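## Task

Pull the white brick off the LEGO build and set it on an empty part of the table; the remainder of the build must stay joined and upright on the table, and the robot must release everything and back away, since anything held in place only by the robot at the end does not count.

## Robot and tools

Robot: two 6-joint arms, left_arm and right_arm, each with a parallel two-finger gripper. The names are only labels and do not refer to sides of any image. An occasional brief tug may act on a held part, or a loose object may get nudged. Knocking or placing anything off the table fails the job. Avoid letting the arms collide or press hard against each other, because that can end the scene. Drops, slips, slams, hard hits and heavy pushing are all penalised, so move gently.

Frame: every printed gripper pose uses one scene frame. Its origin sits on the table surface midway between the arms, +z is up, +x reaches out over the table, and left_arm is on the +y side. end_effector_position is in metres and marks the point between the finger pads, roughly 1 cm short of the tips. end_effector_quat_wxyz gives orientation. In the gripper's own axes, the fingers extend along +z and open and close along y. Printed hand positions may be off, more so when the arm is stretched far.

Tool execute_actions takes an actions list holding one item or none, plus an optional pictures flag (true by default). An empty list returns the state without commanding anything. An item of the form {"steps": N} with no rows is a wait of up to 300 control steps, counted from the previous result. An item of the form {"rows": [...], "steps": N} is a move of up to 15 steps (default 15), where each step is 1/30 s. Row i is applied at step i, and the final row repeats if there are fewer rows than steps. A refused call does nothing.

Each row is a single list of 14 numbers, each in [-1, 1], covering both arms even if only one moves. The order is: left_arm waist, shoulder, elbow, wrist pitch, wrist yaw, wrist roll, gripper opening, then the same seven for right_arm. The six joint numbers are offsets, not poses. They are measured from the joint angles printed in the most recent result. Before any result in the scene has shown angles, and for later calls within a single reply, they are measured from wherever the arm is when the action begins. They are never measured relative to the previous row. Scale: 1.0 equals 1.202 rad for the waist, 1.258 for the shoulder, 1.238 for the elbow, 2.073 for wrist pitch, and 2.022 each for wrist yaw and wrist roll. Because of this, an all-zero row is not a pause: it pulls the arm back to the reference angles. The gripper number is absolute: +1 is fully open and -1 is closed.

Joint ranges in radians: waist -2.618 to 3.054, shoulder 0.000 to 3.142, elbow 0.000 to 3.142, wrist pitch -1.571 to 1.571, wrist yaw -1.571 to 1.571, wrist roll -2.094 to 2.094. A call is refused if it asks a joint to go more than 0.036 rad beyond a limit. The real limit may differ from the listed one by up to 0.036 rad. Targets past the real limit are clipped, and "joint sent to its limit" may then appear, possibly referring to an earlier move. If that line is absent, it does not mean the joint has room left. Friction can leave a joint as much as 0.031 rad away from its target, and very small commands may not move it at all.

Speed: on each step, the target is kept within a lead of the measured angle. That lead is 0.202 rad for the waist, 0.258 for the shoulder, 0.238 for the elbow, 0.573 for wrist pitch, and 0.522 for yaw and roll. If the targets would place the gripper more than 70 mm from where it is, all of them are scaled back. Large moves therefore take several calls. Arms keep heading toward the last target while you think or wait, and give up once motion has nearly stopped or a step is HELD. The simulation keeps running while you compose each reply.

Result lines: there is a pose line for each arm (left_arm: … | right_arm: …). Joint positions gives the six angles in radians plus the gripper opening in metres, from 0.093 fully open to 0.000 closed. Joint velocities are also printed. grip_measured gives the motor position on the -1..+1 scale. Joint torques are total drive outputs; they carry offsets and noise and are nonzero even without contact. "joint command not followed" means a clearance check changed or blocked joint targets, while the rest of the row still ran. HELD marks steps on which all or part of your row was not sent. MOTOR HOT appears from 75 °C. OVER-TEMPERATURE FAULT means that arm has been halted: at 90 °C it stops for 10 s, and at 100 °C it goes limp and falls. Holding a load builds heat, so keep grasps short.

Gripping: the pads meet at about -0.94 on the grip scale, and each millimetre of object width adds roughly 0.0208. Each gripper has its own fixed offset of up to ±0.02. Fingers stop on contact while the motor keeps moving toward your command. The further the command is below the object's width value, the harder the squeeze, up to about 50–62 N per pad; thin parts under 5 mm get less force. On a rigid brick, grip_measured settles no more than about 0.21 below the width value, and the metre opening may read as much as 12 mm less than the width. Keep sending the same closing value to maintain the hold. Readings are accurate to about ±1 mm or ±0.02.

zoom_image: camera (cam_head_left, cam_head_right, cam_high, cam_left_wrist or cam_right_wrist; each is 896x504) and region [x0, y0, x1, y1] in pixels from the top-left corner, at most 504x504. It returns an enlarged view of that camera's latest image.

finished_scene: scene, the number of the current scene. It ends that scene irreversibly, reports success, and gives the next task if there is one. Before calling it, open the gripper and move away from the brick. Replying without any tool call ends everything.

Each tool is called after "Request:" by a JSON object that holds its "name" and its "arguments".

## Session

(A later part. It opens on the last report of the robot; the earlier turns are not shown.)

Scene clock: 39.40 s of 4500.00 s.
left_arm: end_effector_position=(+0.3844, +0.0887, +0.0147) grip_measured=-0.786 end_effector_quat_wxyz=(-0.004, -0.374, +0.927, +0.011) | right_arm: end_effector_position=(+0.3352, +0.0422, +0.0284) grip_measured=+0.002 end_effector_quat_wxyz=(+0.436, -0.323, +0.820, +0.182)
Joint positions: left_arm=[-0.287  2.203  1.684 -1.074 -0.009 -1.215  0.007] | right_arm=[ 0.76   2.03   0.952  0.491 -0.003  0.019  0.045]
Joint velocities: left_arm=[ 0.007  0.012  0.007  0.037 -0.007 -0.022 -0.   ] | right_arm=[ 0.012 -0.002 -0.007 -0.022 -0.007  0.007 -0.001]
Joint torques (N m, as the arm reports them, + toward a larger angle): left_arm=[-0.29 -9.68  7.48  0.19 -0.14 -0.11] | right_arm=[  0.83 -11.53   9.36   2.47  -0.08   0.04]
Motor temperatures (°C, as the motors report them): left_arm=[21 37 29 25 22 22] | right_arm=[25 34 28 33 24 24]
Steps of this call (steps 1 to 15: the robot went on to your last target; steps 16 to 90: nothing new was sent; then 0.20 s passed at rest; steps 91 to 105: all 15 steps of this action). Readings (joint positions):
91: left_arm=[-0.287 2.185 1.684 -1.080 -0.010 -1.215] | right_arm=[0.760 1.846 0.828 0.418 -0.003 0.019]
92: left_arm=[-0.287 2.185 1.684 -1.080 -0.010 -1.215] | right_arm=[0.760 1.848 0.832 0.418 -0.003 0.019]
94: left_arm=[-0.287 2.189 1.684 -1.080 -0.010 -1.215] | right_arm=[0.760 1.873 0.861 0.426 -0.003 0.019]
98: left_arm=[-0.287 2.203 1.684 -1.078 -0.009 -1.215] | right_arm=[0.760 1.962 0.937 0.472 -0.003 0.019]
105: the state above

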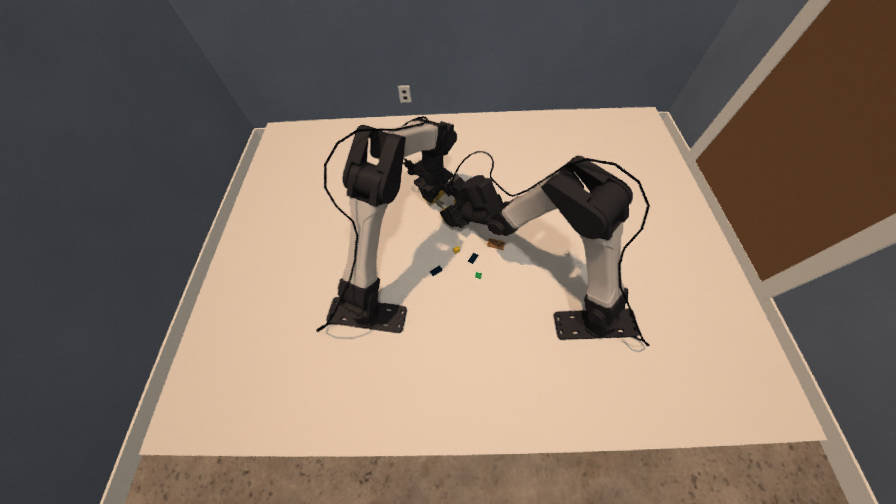

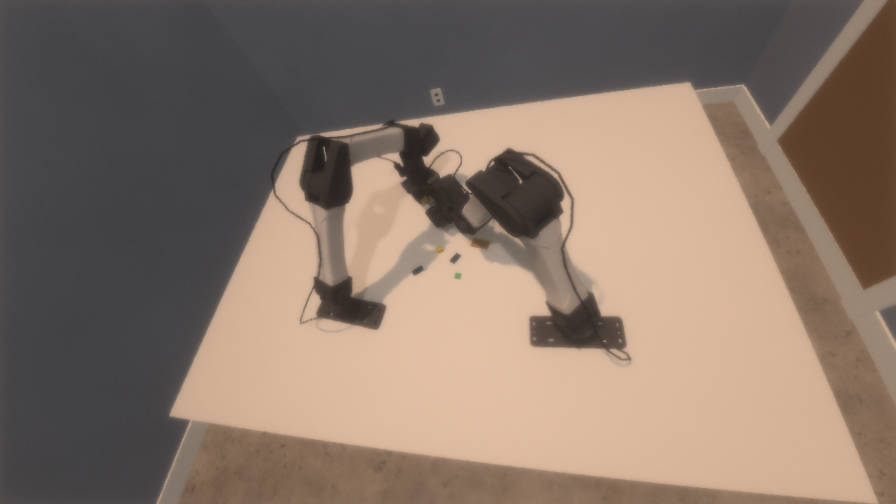

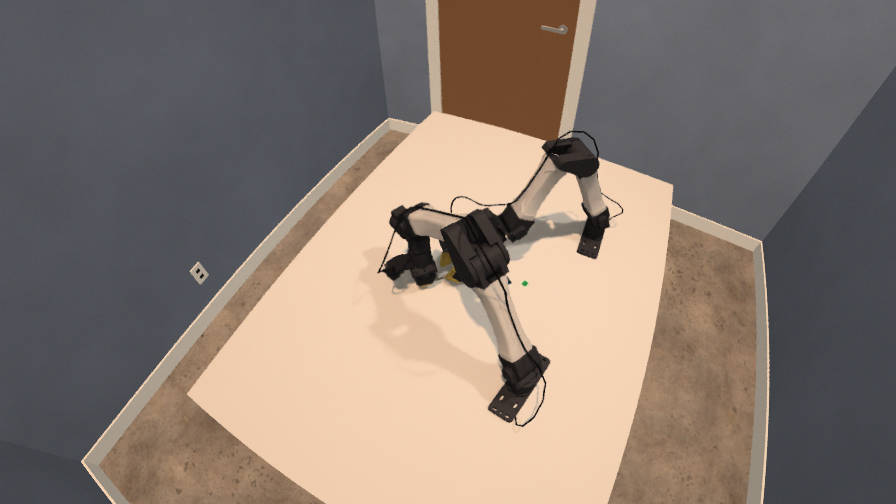

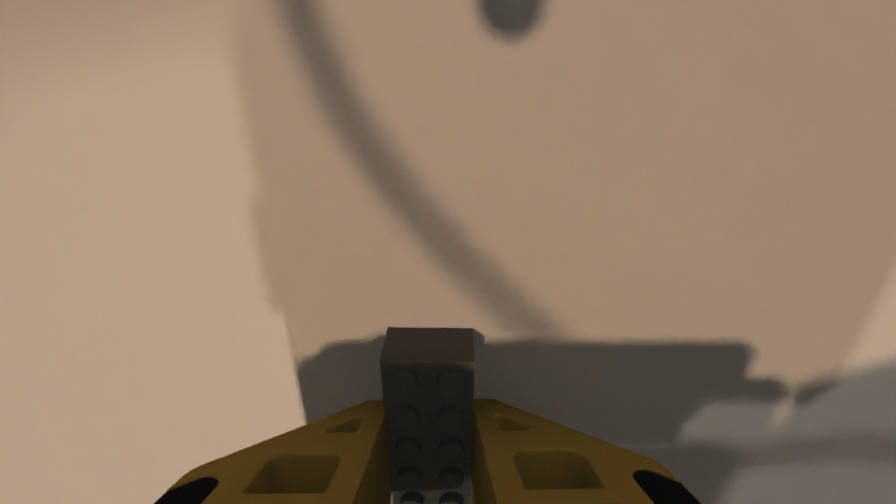

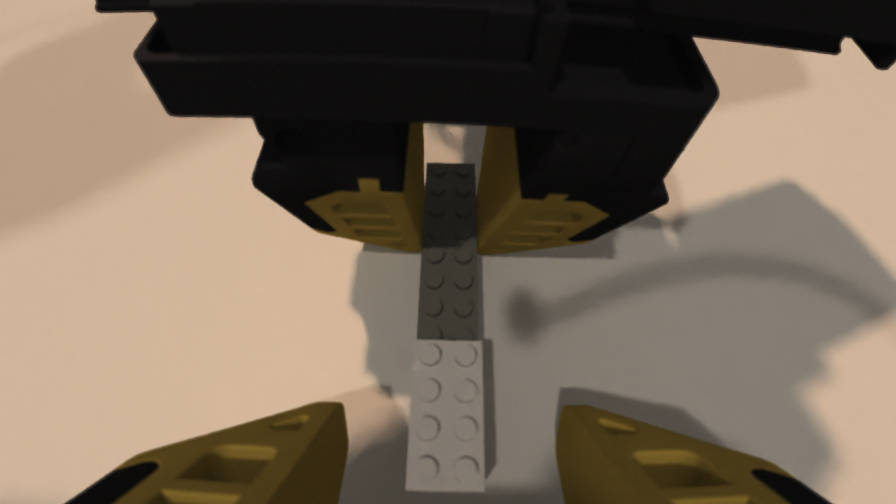

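Request:
{"name": "execute_actions", "arguments": {"actions": [{"rows":[[0,0,0,0,0,0,-1,0,0.008,0,0,0,0,-0.1],[0,0,0,0,0,0,-1,0,0.015,0,0,0,0,-0.25],[0,0,0,0,0,0,-1,0,0.015,0,0,0,0,-0.4],[0,0,0,0,0,0,-1,0,0.015,0,0,0,0,-0.45],[0,0,0,0,0,0,-1,0,0.015,0,0,0,0,-0.45],[0,0,0,0,0,0,-1,0,0.015,0,0,0,0,-0.45],[0,0,0,0,0,0,-1,0,0.015,0,0,0,0,-0.45]],"steps":12}]}}

Scene clock: 41.73 s of 4500.00 s.
left_arm: end_effector_position=(+0.3844, +0.0887, +0.0147) grip_measured=-0.786 end_effector_quat_wxyz=(-0.004, -0.374, +0.927, +0.011) | right_arm: end_effector_position=(+0.3357, +0.0427, +0.0295) grip_measured=-0.448 end_effector_quat_wxyz=(+0.438, -0.322, +0.819, +0.183)
Joint positions: left_arm=[-0.287  2.203  1.684 -1.074 -0.009 -1.215  0.007] | right_arm=[ 0.76   2.03   0.952  0.496 -0.003  0.019  0.024]
Joint velocities: left_arm=[ 0.007  0.017  0.007 -0.022  0.066  0.081 -0.   ] | right_arm=[-0.012 -0.002  0.007  0.022  0.022 -0.007 -0.001]
Joint torques (N m, as the arm reports them, + toward a larger angle): left_arm=[ -0.21 -11.2    7.47   0.31  -0.11  -0.1 ] | right_arm=[  0.21 -10.1    7.56   2.26  -0.05   0.05]
Motor temperatures (°C, as the motors report them): left_arm=[21 37 29 25 22 22] | right_arm=[25 35 29 33 24 24]
Steps of this call (steps 1 to 15: the robot went on to your last target; steps 16 to 58: nothing new was sent; steps 59 to 70: all 12 steps of this action). Readings (joint positions):
59: left_arm=[-0.287 2.203 1.684 -1.074 -0.009 -1.215] | right_arm=[0.760 2.030 0.952 0.496 -0.003 0.019]
60: left_arm=[-0.287 2.203 1.684 -1.074 -0.009 -1.215] | right_arm=[0.760 2.030 0.952 0.496 -0.003 0.019]
62: left_arm=[-0.287 2.203 1.684 -1.074 -0.009 -1.215] | right_arm=[0.760 2.030 0.952 0.496 -0.003 0.019]
66: left_arm=[-0.287 2.203 1.684 -1.074 -0.009 -1.215] | right_arm=[0.760 2.030 0.952 0.496 -0.003 0.019]
70: the state above

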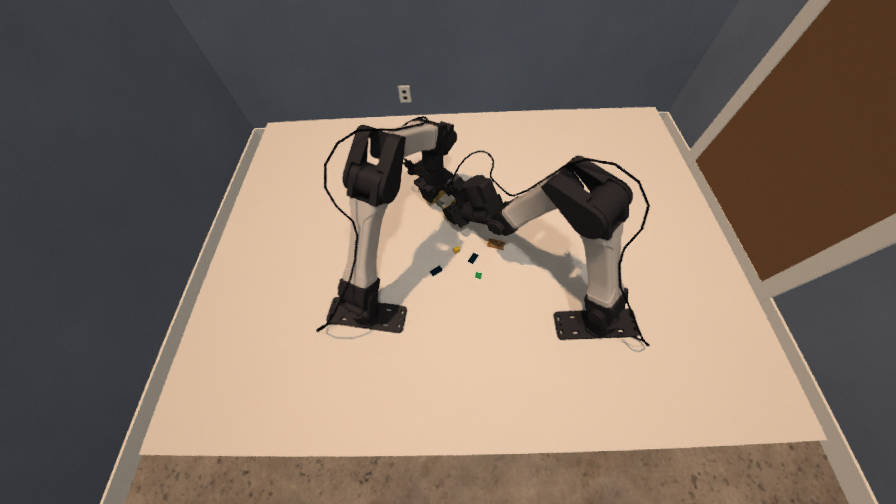

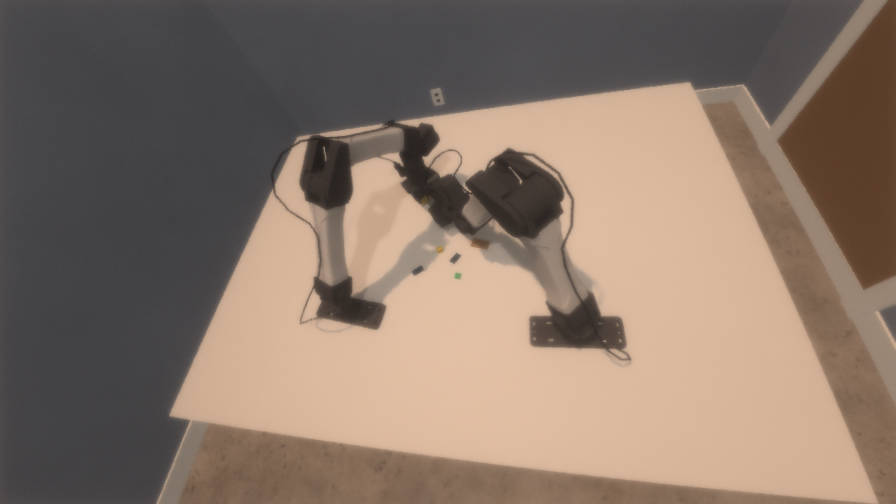

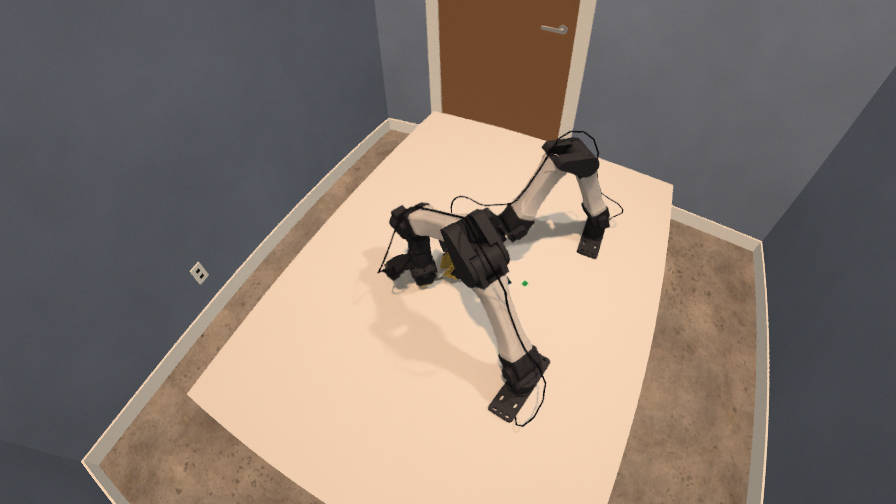

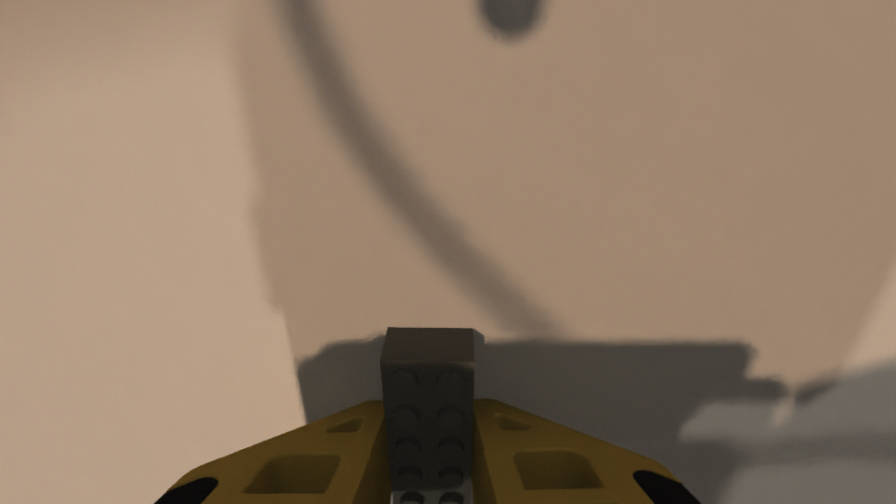

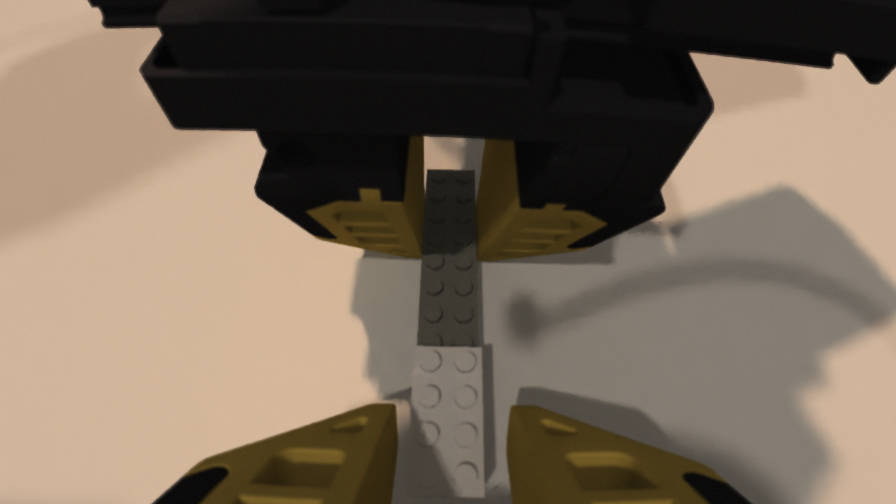

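Request:
{"name": "execute_actions", "arguments": {"actions": [{"rows":[[0,0,0,0,0,0,-1,0,0.015,0,0,0,0,-0.45],[0,0,0,0,0,0,-1,0,0.027,0,0,0,0,-0.45]],"steps":9}]}}

Scene clock: 44.37 s of 4500.00 s.
left_arm: end_effector_position=(+0.3844, +0.0887, +0.0147) grip_measured=-0.786 end_effector_quat_wxyz=(-0.004, -0.374, +0.927, +0.011) | right_arm: end_effector_position=(+0.3342, +0.0413, +0.0179) grip_measured=-0.448 end_effector_quat_wxyz=(+0.429, -0.324, +0.824, +0.179)
Joint positions: left_arm=[-0.287  2.203  1.684 -1.074 -0.009 -1.215  0.007] | right_arm=[ 0.76   2.055  0.952  0.498 -0.003  0.019  0.024]
Joint velocities: left_arm=[-0.002 -0.002  0.002 -0.007  0.022 -0.007 -0.   ] | right_arm=[ 0.002  0.007 -0.012  0.007 -0.051 -0.022 -0.001]
Joint torques (N m, as the arm reports them, + toward a larger angle): left_arm=[ -0.23 -11.19   7.54   0.3   -0.11  -0.13] | right_arm=[  0.25 -11.18   7.44   2.31  -0.05   0.05]
Motor temperatures (°C, as the motors report them): left_arm=[21 38 29 25 22 22] | right_arm=[25 35 29 33 24 24]
Steps of this call (steps 1 to 15: the robot went on to your last target; steps 16 to 70: nothing new was sent; steps 71 to 79: all 9 steps of this action). Readings (joint positions):
71: left_arm=[-0.287 2.203 1.684 -1.074 -0.009 -1.215] | right_arm=[0.760 2.030 0.952 0.496 -0.003 0.019]
72: left_arm=[-0.287 2.203 1.684 -1.074 -0.009 -1.215] | right_arm=[0.760 2.032 0.952 0.497 -0.003 0.019]
74: left_arm=[-0.287 2.203 1.684 -1.074 -0.009 -1.215] | right_arm=[0.760 2.040 0.952 0.498 -0.003 0.019]
78: left_arm=[-0.287 2.203 1.684 -1.074 -0.009 -1.215] | right_arm=[0.760 2.054 0.952 0.498 -0.003 0.019]
79: the state above

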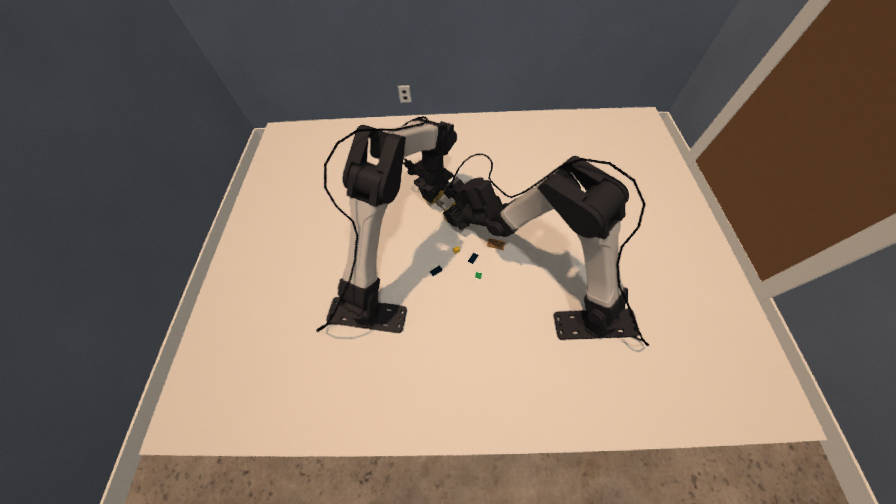

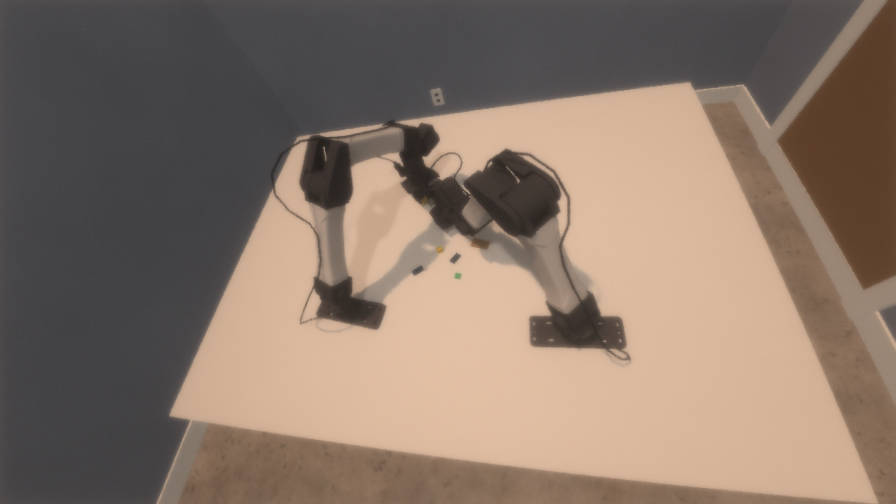

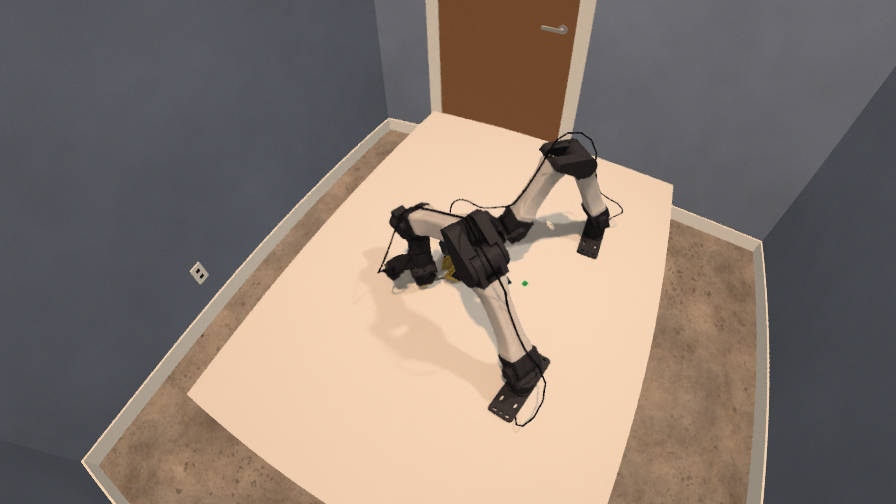

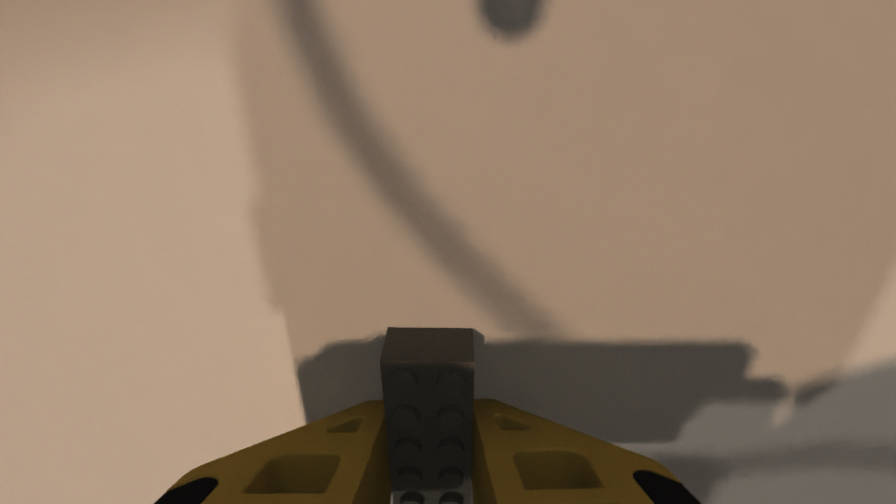

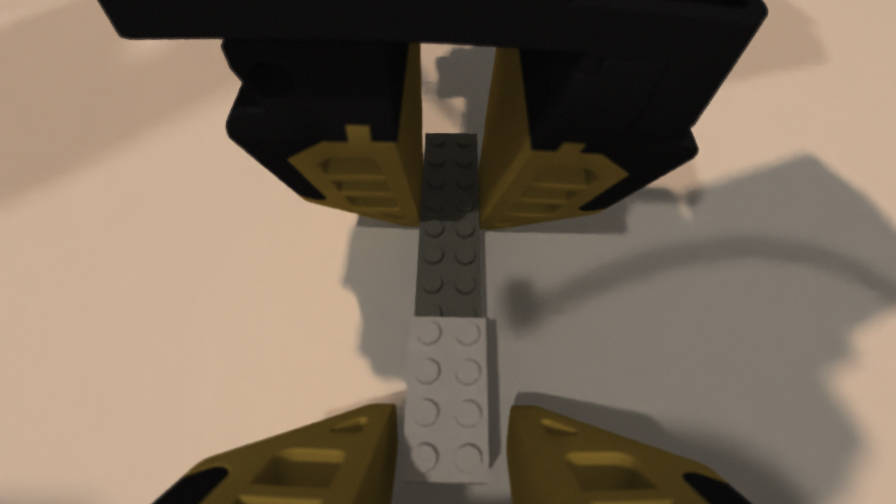

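Request:
{"name": "execute_actions", "arguments": {"actions": [{"rows":[[0,0,0,0,0,0,-1,0,0,0,0,0,0,-0.55],[0,0,0,0,0,0,-1,0,0,0,0,0,0,-0.62],[0,0,0,0,0,0,-1,0,0,0,0,0,0,-0.7],[0,0,0,0,0,0,-1,0,0,0,0,0,0,-0.8],[0,0,0,0,0,0,-1,0,0,0,0,0,0,-0.9],[0,0,0,0,0,0,-1,0,0,0,0,0,0,-1]],"steps":9}]}}

Scene clock: 45.73 s of 4500.00 s.
left_arm: end_effector_position=(+0.3845, +0.0886, +0.0147) grip_measured=-0.786 end_effector_quat_wxyz=(-0.004, -0.375, +0.927, +0.011) | right_arm: end_effector_position=(+0.3338, +0.0418, +0.0179) grip_measured=-0.780 end_effector_quat_wxyz=(+0.428, -0.325, +0.824, +0.181)
Joint positions: left_arm=[-0.287  2.203  1.684 -1.073 -0.008 -1.216  0.007] | right_arm=[ 0.76   2.055  0.952  0.498 -0.006  0.019  0.008]
Joint velocities: left_arm=[ 0.002  0.007 -0.007  0.007 -0.037  0.022  0.001] | right_arm=[-0.002 -0.007  0.002  0.022 -0.066  0.007 -0.   ]
Joint torques (N m, as the arm reports them, + toward a larger angle): left_arm=[ -0.24 -11.2    7.51   0.29  -0.1   -0.1 ] | right_arm=[  0.16 -11.76   7.41   2.31  -0.02   0.04]
Motor temperatures (°C, as the motors report them): left_arm=[21 38 29 24 22 22] | right_arm=[25 35 29 34 24 24]
Steps of this call (steps 1 to 15: the robot went on to your last target; steps 16 to 32: nothing new was sent; steps 33 to 41: all 9 steps of this action). Readings (joint positions):
33: left_arm=[-0.287 2.203 1.684 -1.074 -0.009 -1.215] | right_arm=[0.760 2.055 0.952 0.498 -0.003 0.019]
34: left_arm=[-0.287 2.203 1.684 -1.074 -0.009 -1.215] | right_arm=[0.760 2.055 0.952 0.498 -0.004 0.019]
36: left_arm=[-0.287 2.203 1.684 -1.073 -0.008 -1.216] | right_arm=[0.760 2.055 0.952 0.498 -0.006 0.019]
40: left_arm=[-0.287 2.203 1.684 -1.073 -0.008 -1.216] | right_arm=[0.760 2.055 0.952 0.498 -0.006 0.019]
41: the state above

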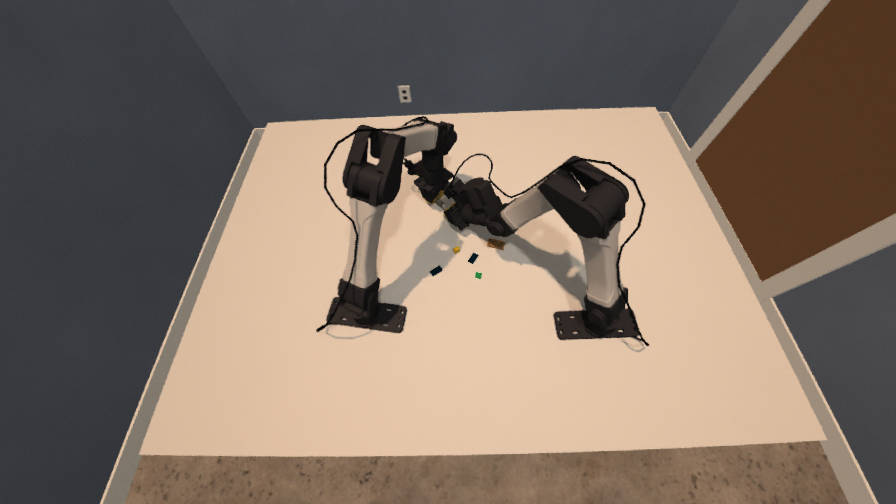

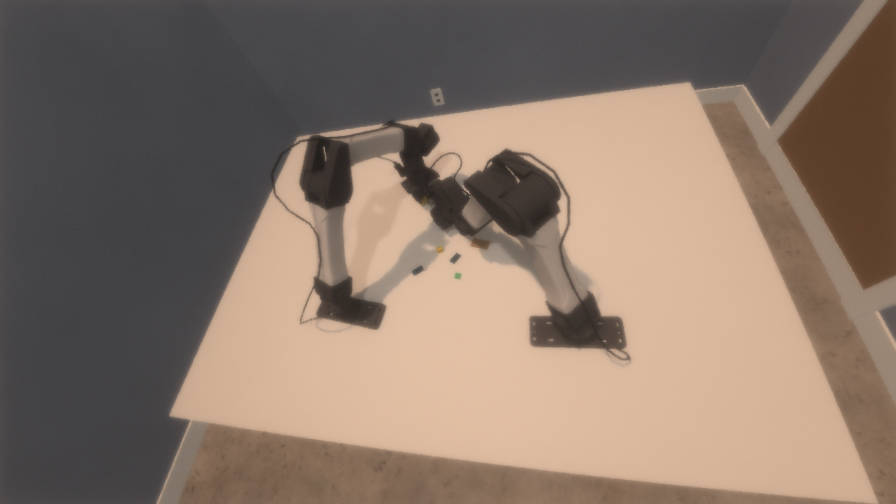

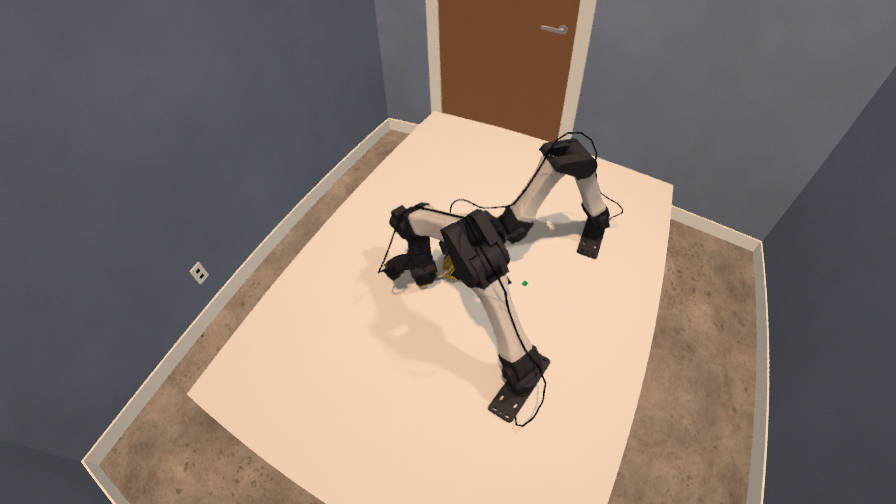

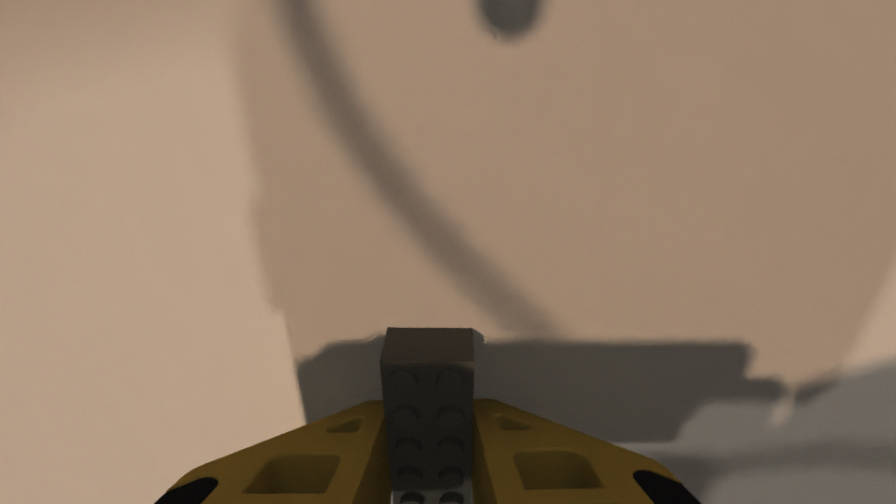

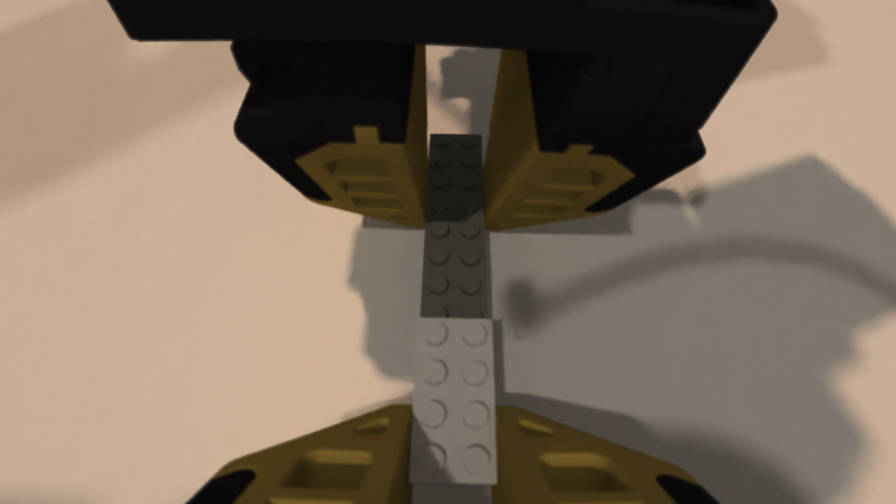

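Request:
{"name": "execute_actions", "arguments": {"actions": [{"rows":[[0,0.015,0,0,0,0,-1,0,-0.01,0,0,0,0,-1],[0,0.03,0,0,0,0,-1,0,-0.018,0,0,0,0,-1],[0,0.03,0,0,0,0,-1,0,-0.026,0,0,0,0,-1],[0,0.03,0,0,0,0,-1,0,-0.034,0,0,0,0,-1],[0,0.03,0,0,0,0,-1,0,-0.042,0,0,0,0,-1],[0,0.03,0,0,0,0,-1,0,-0.05,0,0,0,0,-1]],"steps":12}]}}

Scene clock: 47.00 s of 4500.00 s.
left_arm: end_effector_position=(+0.3819, +0.0858, +0.0147) grip_measured=-0.786 end_effector_quat_wxyz=(-0.014, -0.375, +0.927, +0.005) | right_arm: end_effector_position=(+0.3313, +0.0394, +0.0215) grip_measured=-0.780 end_effector_quat_wxyz=(+0.421, -0.326, +0.827, +0.178)
Joint positions: left_arm=[-0.287  2.203  1.684 -1.078  0.013 -1.216  0.007] | right_arm=[ 0.76   2.03   0.952  0.457 -0.006  0.019  0.008]
Joint velocities: left_arm=[ 0.002  0.002 -0.002 -0.066 -0.037 -0.022 -0.   ] | right_arm=[ 0.007 -0.007  0.002 -0.007  0.066  0.007  0.   ]
Joint torques (N m, as the arm reports them, + toward a larger angle): left_arm=[-0.24 -8.16  7.53  0.36 -0.35 -0.11] | right_arm=[  0.23 -14.83   7.53   2.81  -0.06   0.04]
Motor temperatures (°C, as the motors report them): left_arm=[21 38 29 24 22 22] | right_arm=[25 36 29 34 24 24]
Steps of this call (steps 1 to 15: the robot went on to your last target; steps 16 to 26: nothing new was sent; steps 27 to 38: all 12 steps of this action). Readings (joint positions):
27: left_arm=[-0.287 2.203 1.684 -1.073 -0.008 -1.216] | right_arm=[0.760 2.055 0.952 0.498 -0.006 0.019]
28: left_arm=[-0.287 2.203 1.684 -1.073 -0.008 -1.216] | right_arm=[0.760 2.055 0.952 0.498 -0.006 0.019]
30: left_arm=[-0.287 2.203 1.684 -1.073 -0.006 -1.216] | right_arm=[0.760 2.050 0.952 0.494 -0.006 0.019]
34: left_arm=[-0.287 2.203 1.684 -1.077 0.009 -1.216] | right_arm=[0.760 2.034 0.952 0.466 -0.006 0.019]
38: the state above

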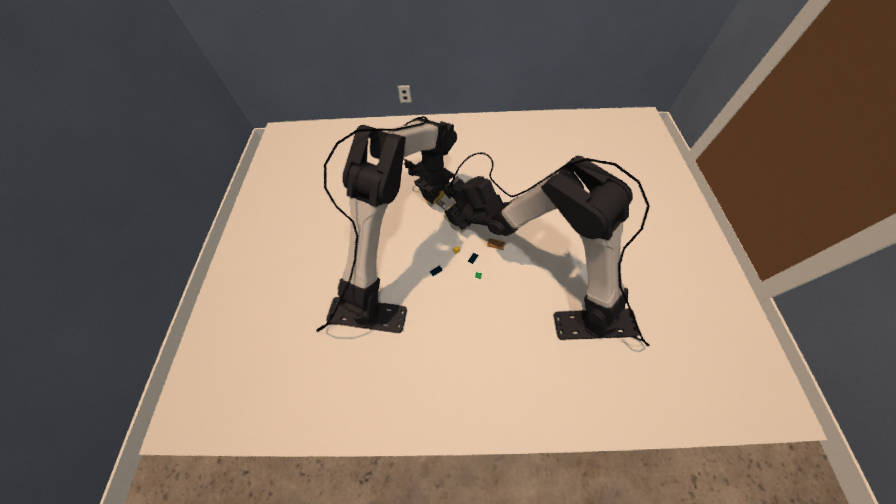

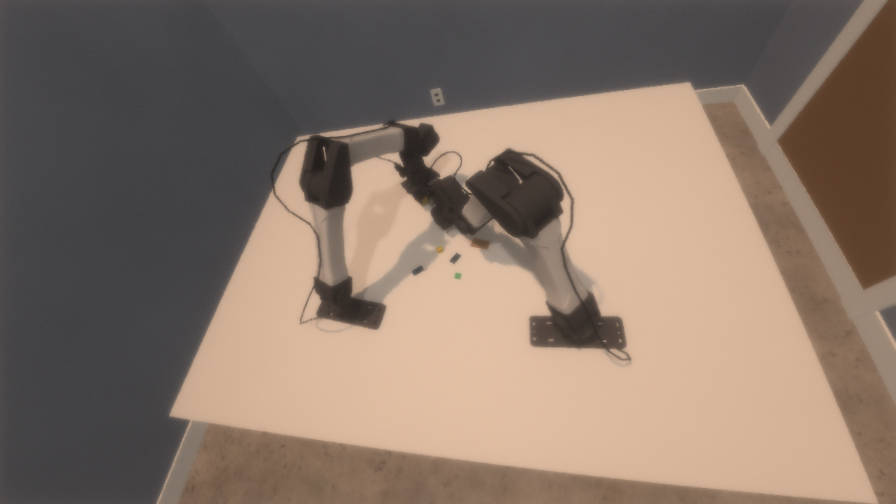

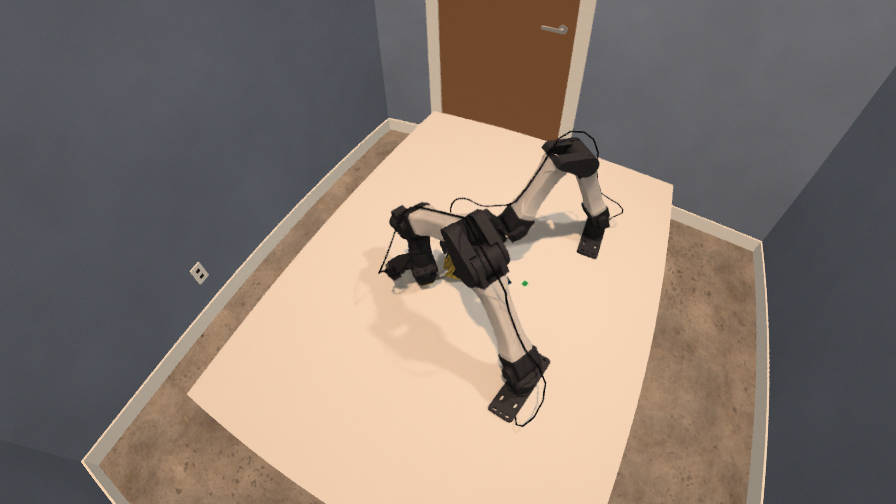

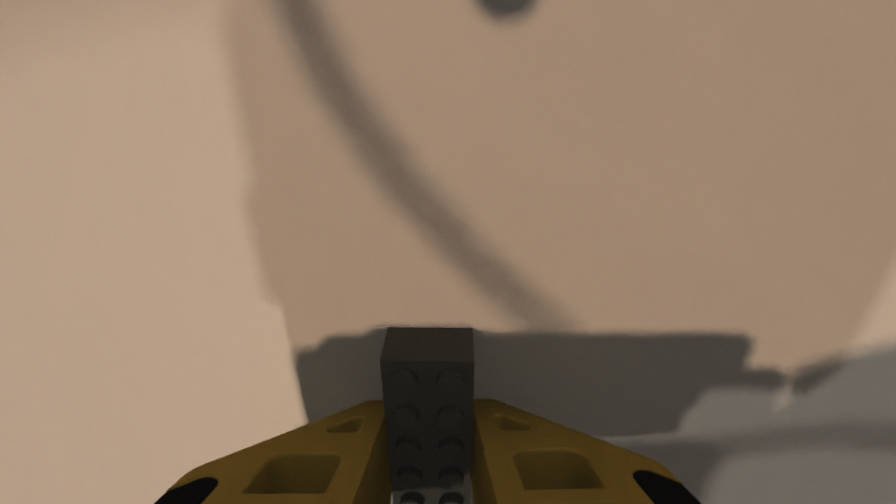

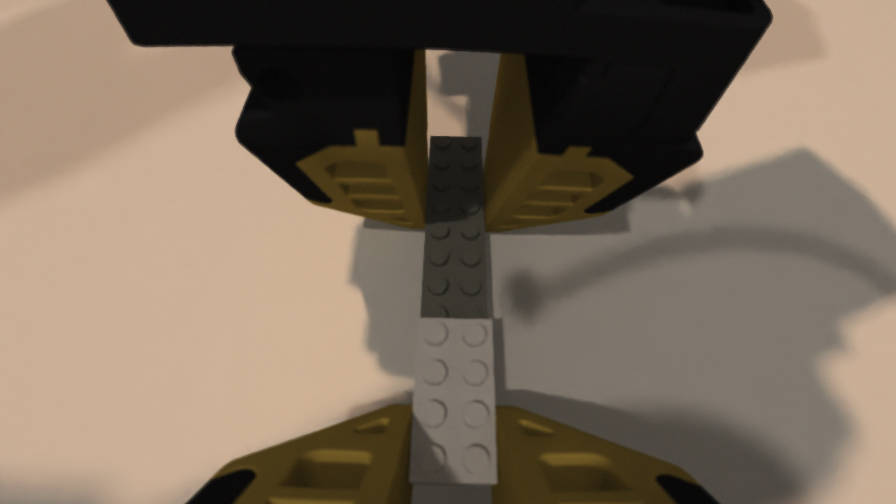

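Request:
{"name": "execute_actions", "arguments": {"actions": [{"rows":[[0,0.03,0,0.005,-0.02,0,-1,0,-0.03,0,0.025,0,0,-1],[0,0.03,0,0.01,-0.035,0,-1,0,-0.035,0,0.035,0,0,-1],[0,0.03,0,0.015,-0.05,0,-1,0,-0.04,0,0.045,0,0,-1],[0,0.03,0,0.015,-0.06,0,-1,0,-0.045,0,0.055,0,0,-1],[0,0.03,0,0.015,-0.06,0,-1,0,-0.05,0,0.065,0,0,-1],[0,0.03,0,0.015,-0.06,0,-1,0,-0.055,0,0.075,0,0,-1],[0,0.03,0,0.015,-0.06,0,-1,0,-0.06,0,0.085,0,0,-1]],"steps":12}]}}

Scene clock: 49.37 s of 4500.00 s.
left_arm: end_effector_position=(+0.3884, +0.0935, +0.0159) grip_measured=-0.786 end_effector_quat_wxyz=(+0.013, -0.373, +0.927, +0.024) | right_arm: end_effector_position=(+0.3433, +0.0510, +0.0735) grip_measured=-0.780 end_effector_quat_wxyz=(+0.487, -0.312, +0.790, +0.205)
Joint positions: left_arm=[-0.289  2.203  1.688 -1.073 -0.051 -1.216  0.007] | right_arm=[ 0.76   1.967  0.952  0.557 -0.006  0.019  0.008]
Joint velocities: left_arm=[ 0.002  0.012 -0.002 -0.066  0.007 -0.066 -0.   ] | right_arm=[-0.007  0.002  0.002 -0.007 -0.007 -0.022  0.   ]
Joint torques (N m, as the arm reports them, + toward a larger angle): left_arm=[ 0.01 -8.23  7.2   0.59 -0.7  -0.11] | right_arm=[  0.19 -12.49   7.99   3.28  -0.07   0.06]
Motor temperatures (°C, as the motors report them): left_arm=[21 38 29 24 22 22] | right_arm=[25 37 29 34 24 24]
Steps of this call (steps 1 to 15: the robot went on to your last target; steps 16 to 59: nothing new was sent; steps 60 to 71: all 12 steps of this action). Readings (joint positions):
60: left_arm=[-0.287 2.203 1.684 -1.078 0.014 -1.216] | right_arm=[0.760 2.030 0.952 0.456 -0.006 0.019]
61: left_arm=[-0.287 2.203 1.684 -1.078 0.012 -1.216] | right_arm=[0.760 2.030 0.952 0.456 -0.006 0.019]
63: left_arm=[-0.289 2.203 1.684 -1.078 0.003 -1.216] | right_arm=[0.760 2.029 0.952 0.461 -0.006 0.019]
67: left_arm=[-0.289 2.204 1.684 -1.074 -0.037 -1.216] | right_arm=[0.760 1.990 0.952 0.531 -0.007 0.019]
71: the state above

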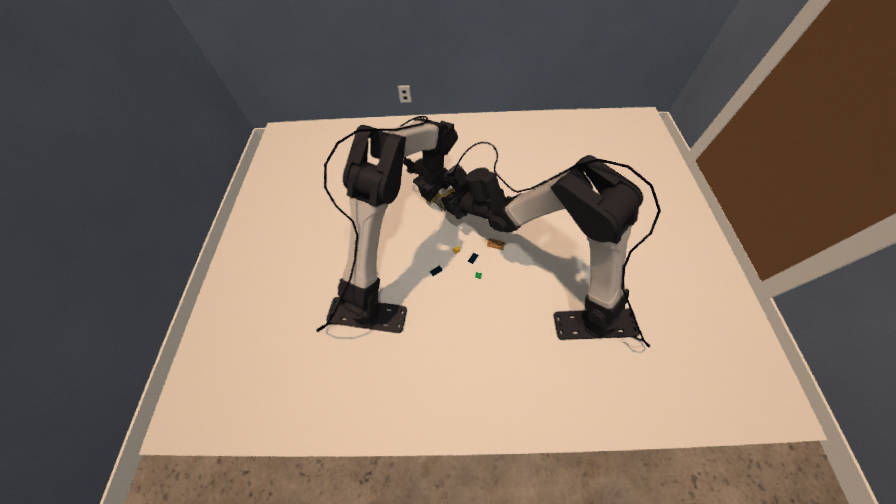

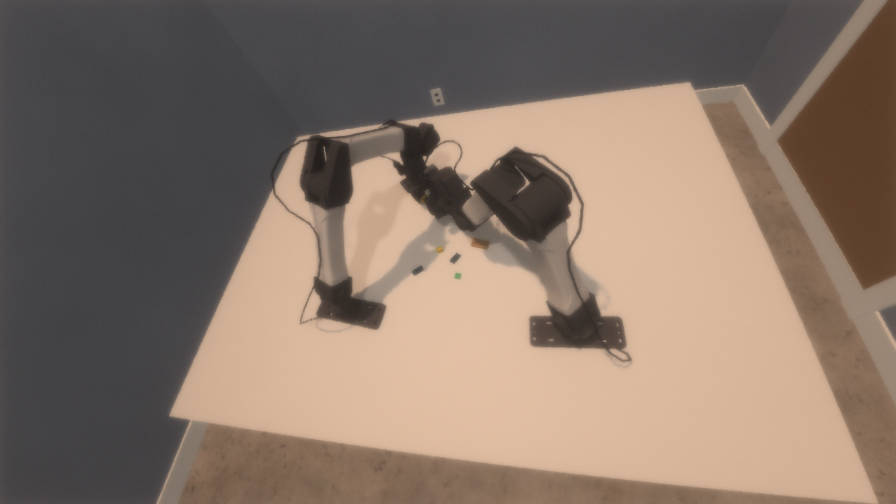

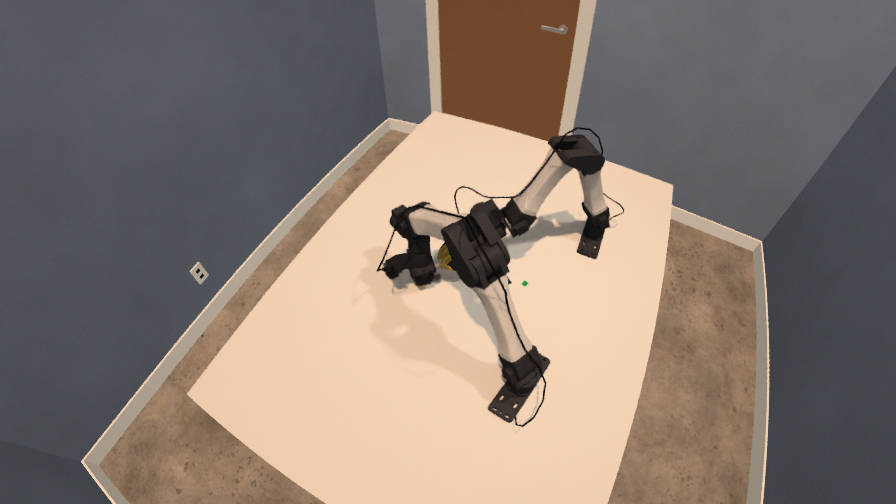

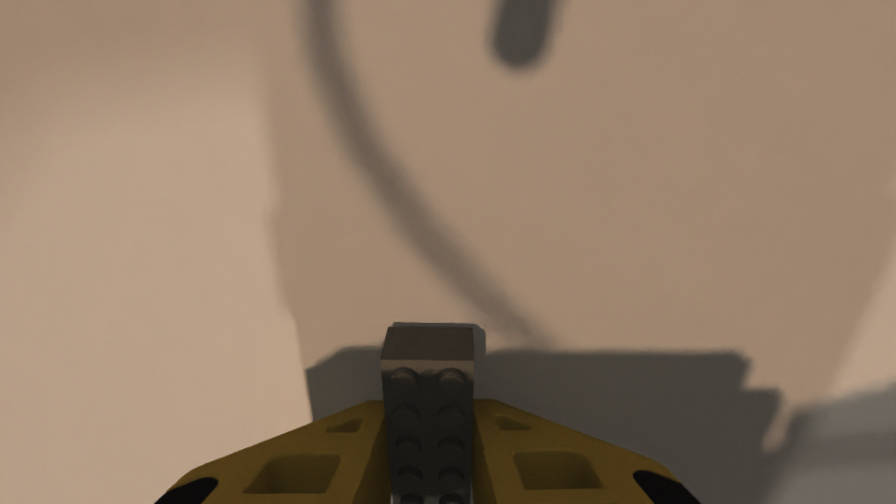

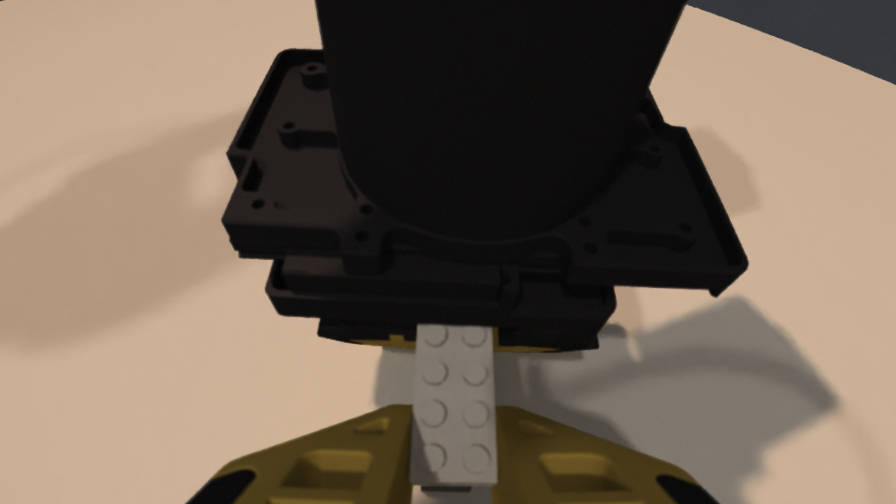

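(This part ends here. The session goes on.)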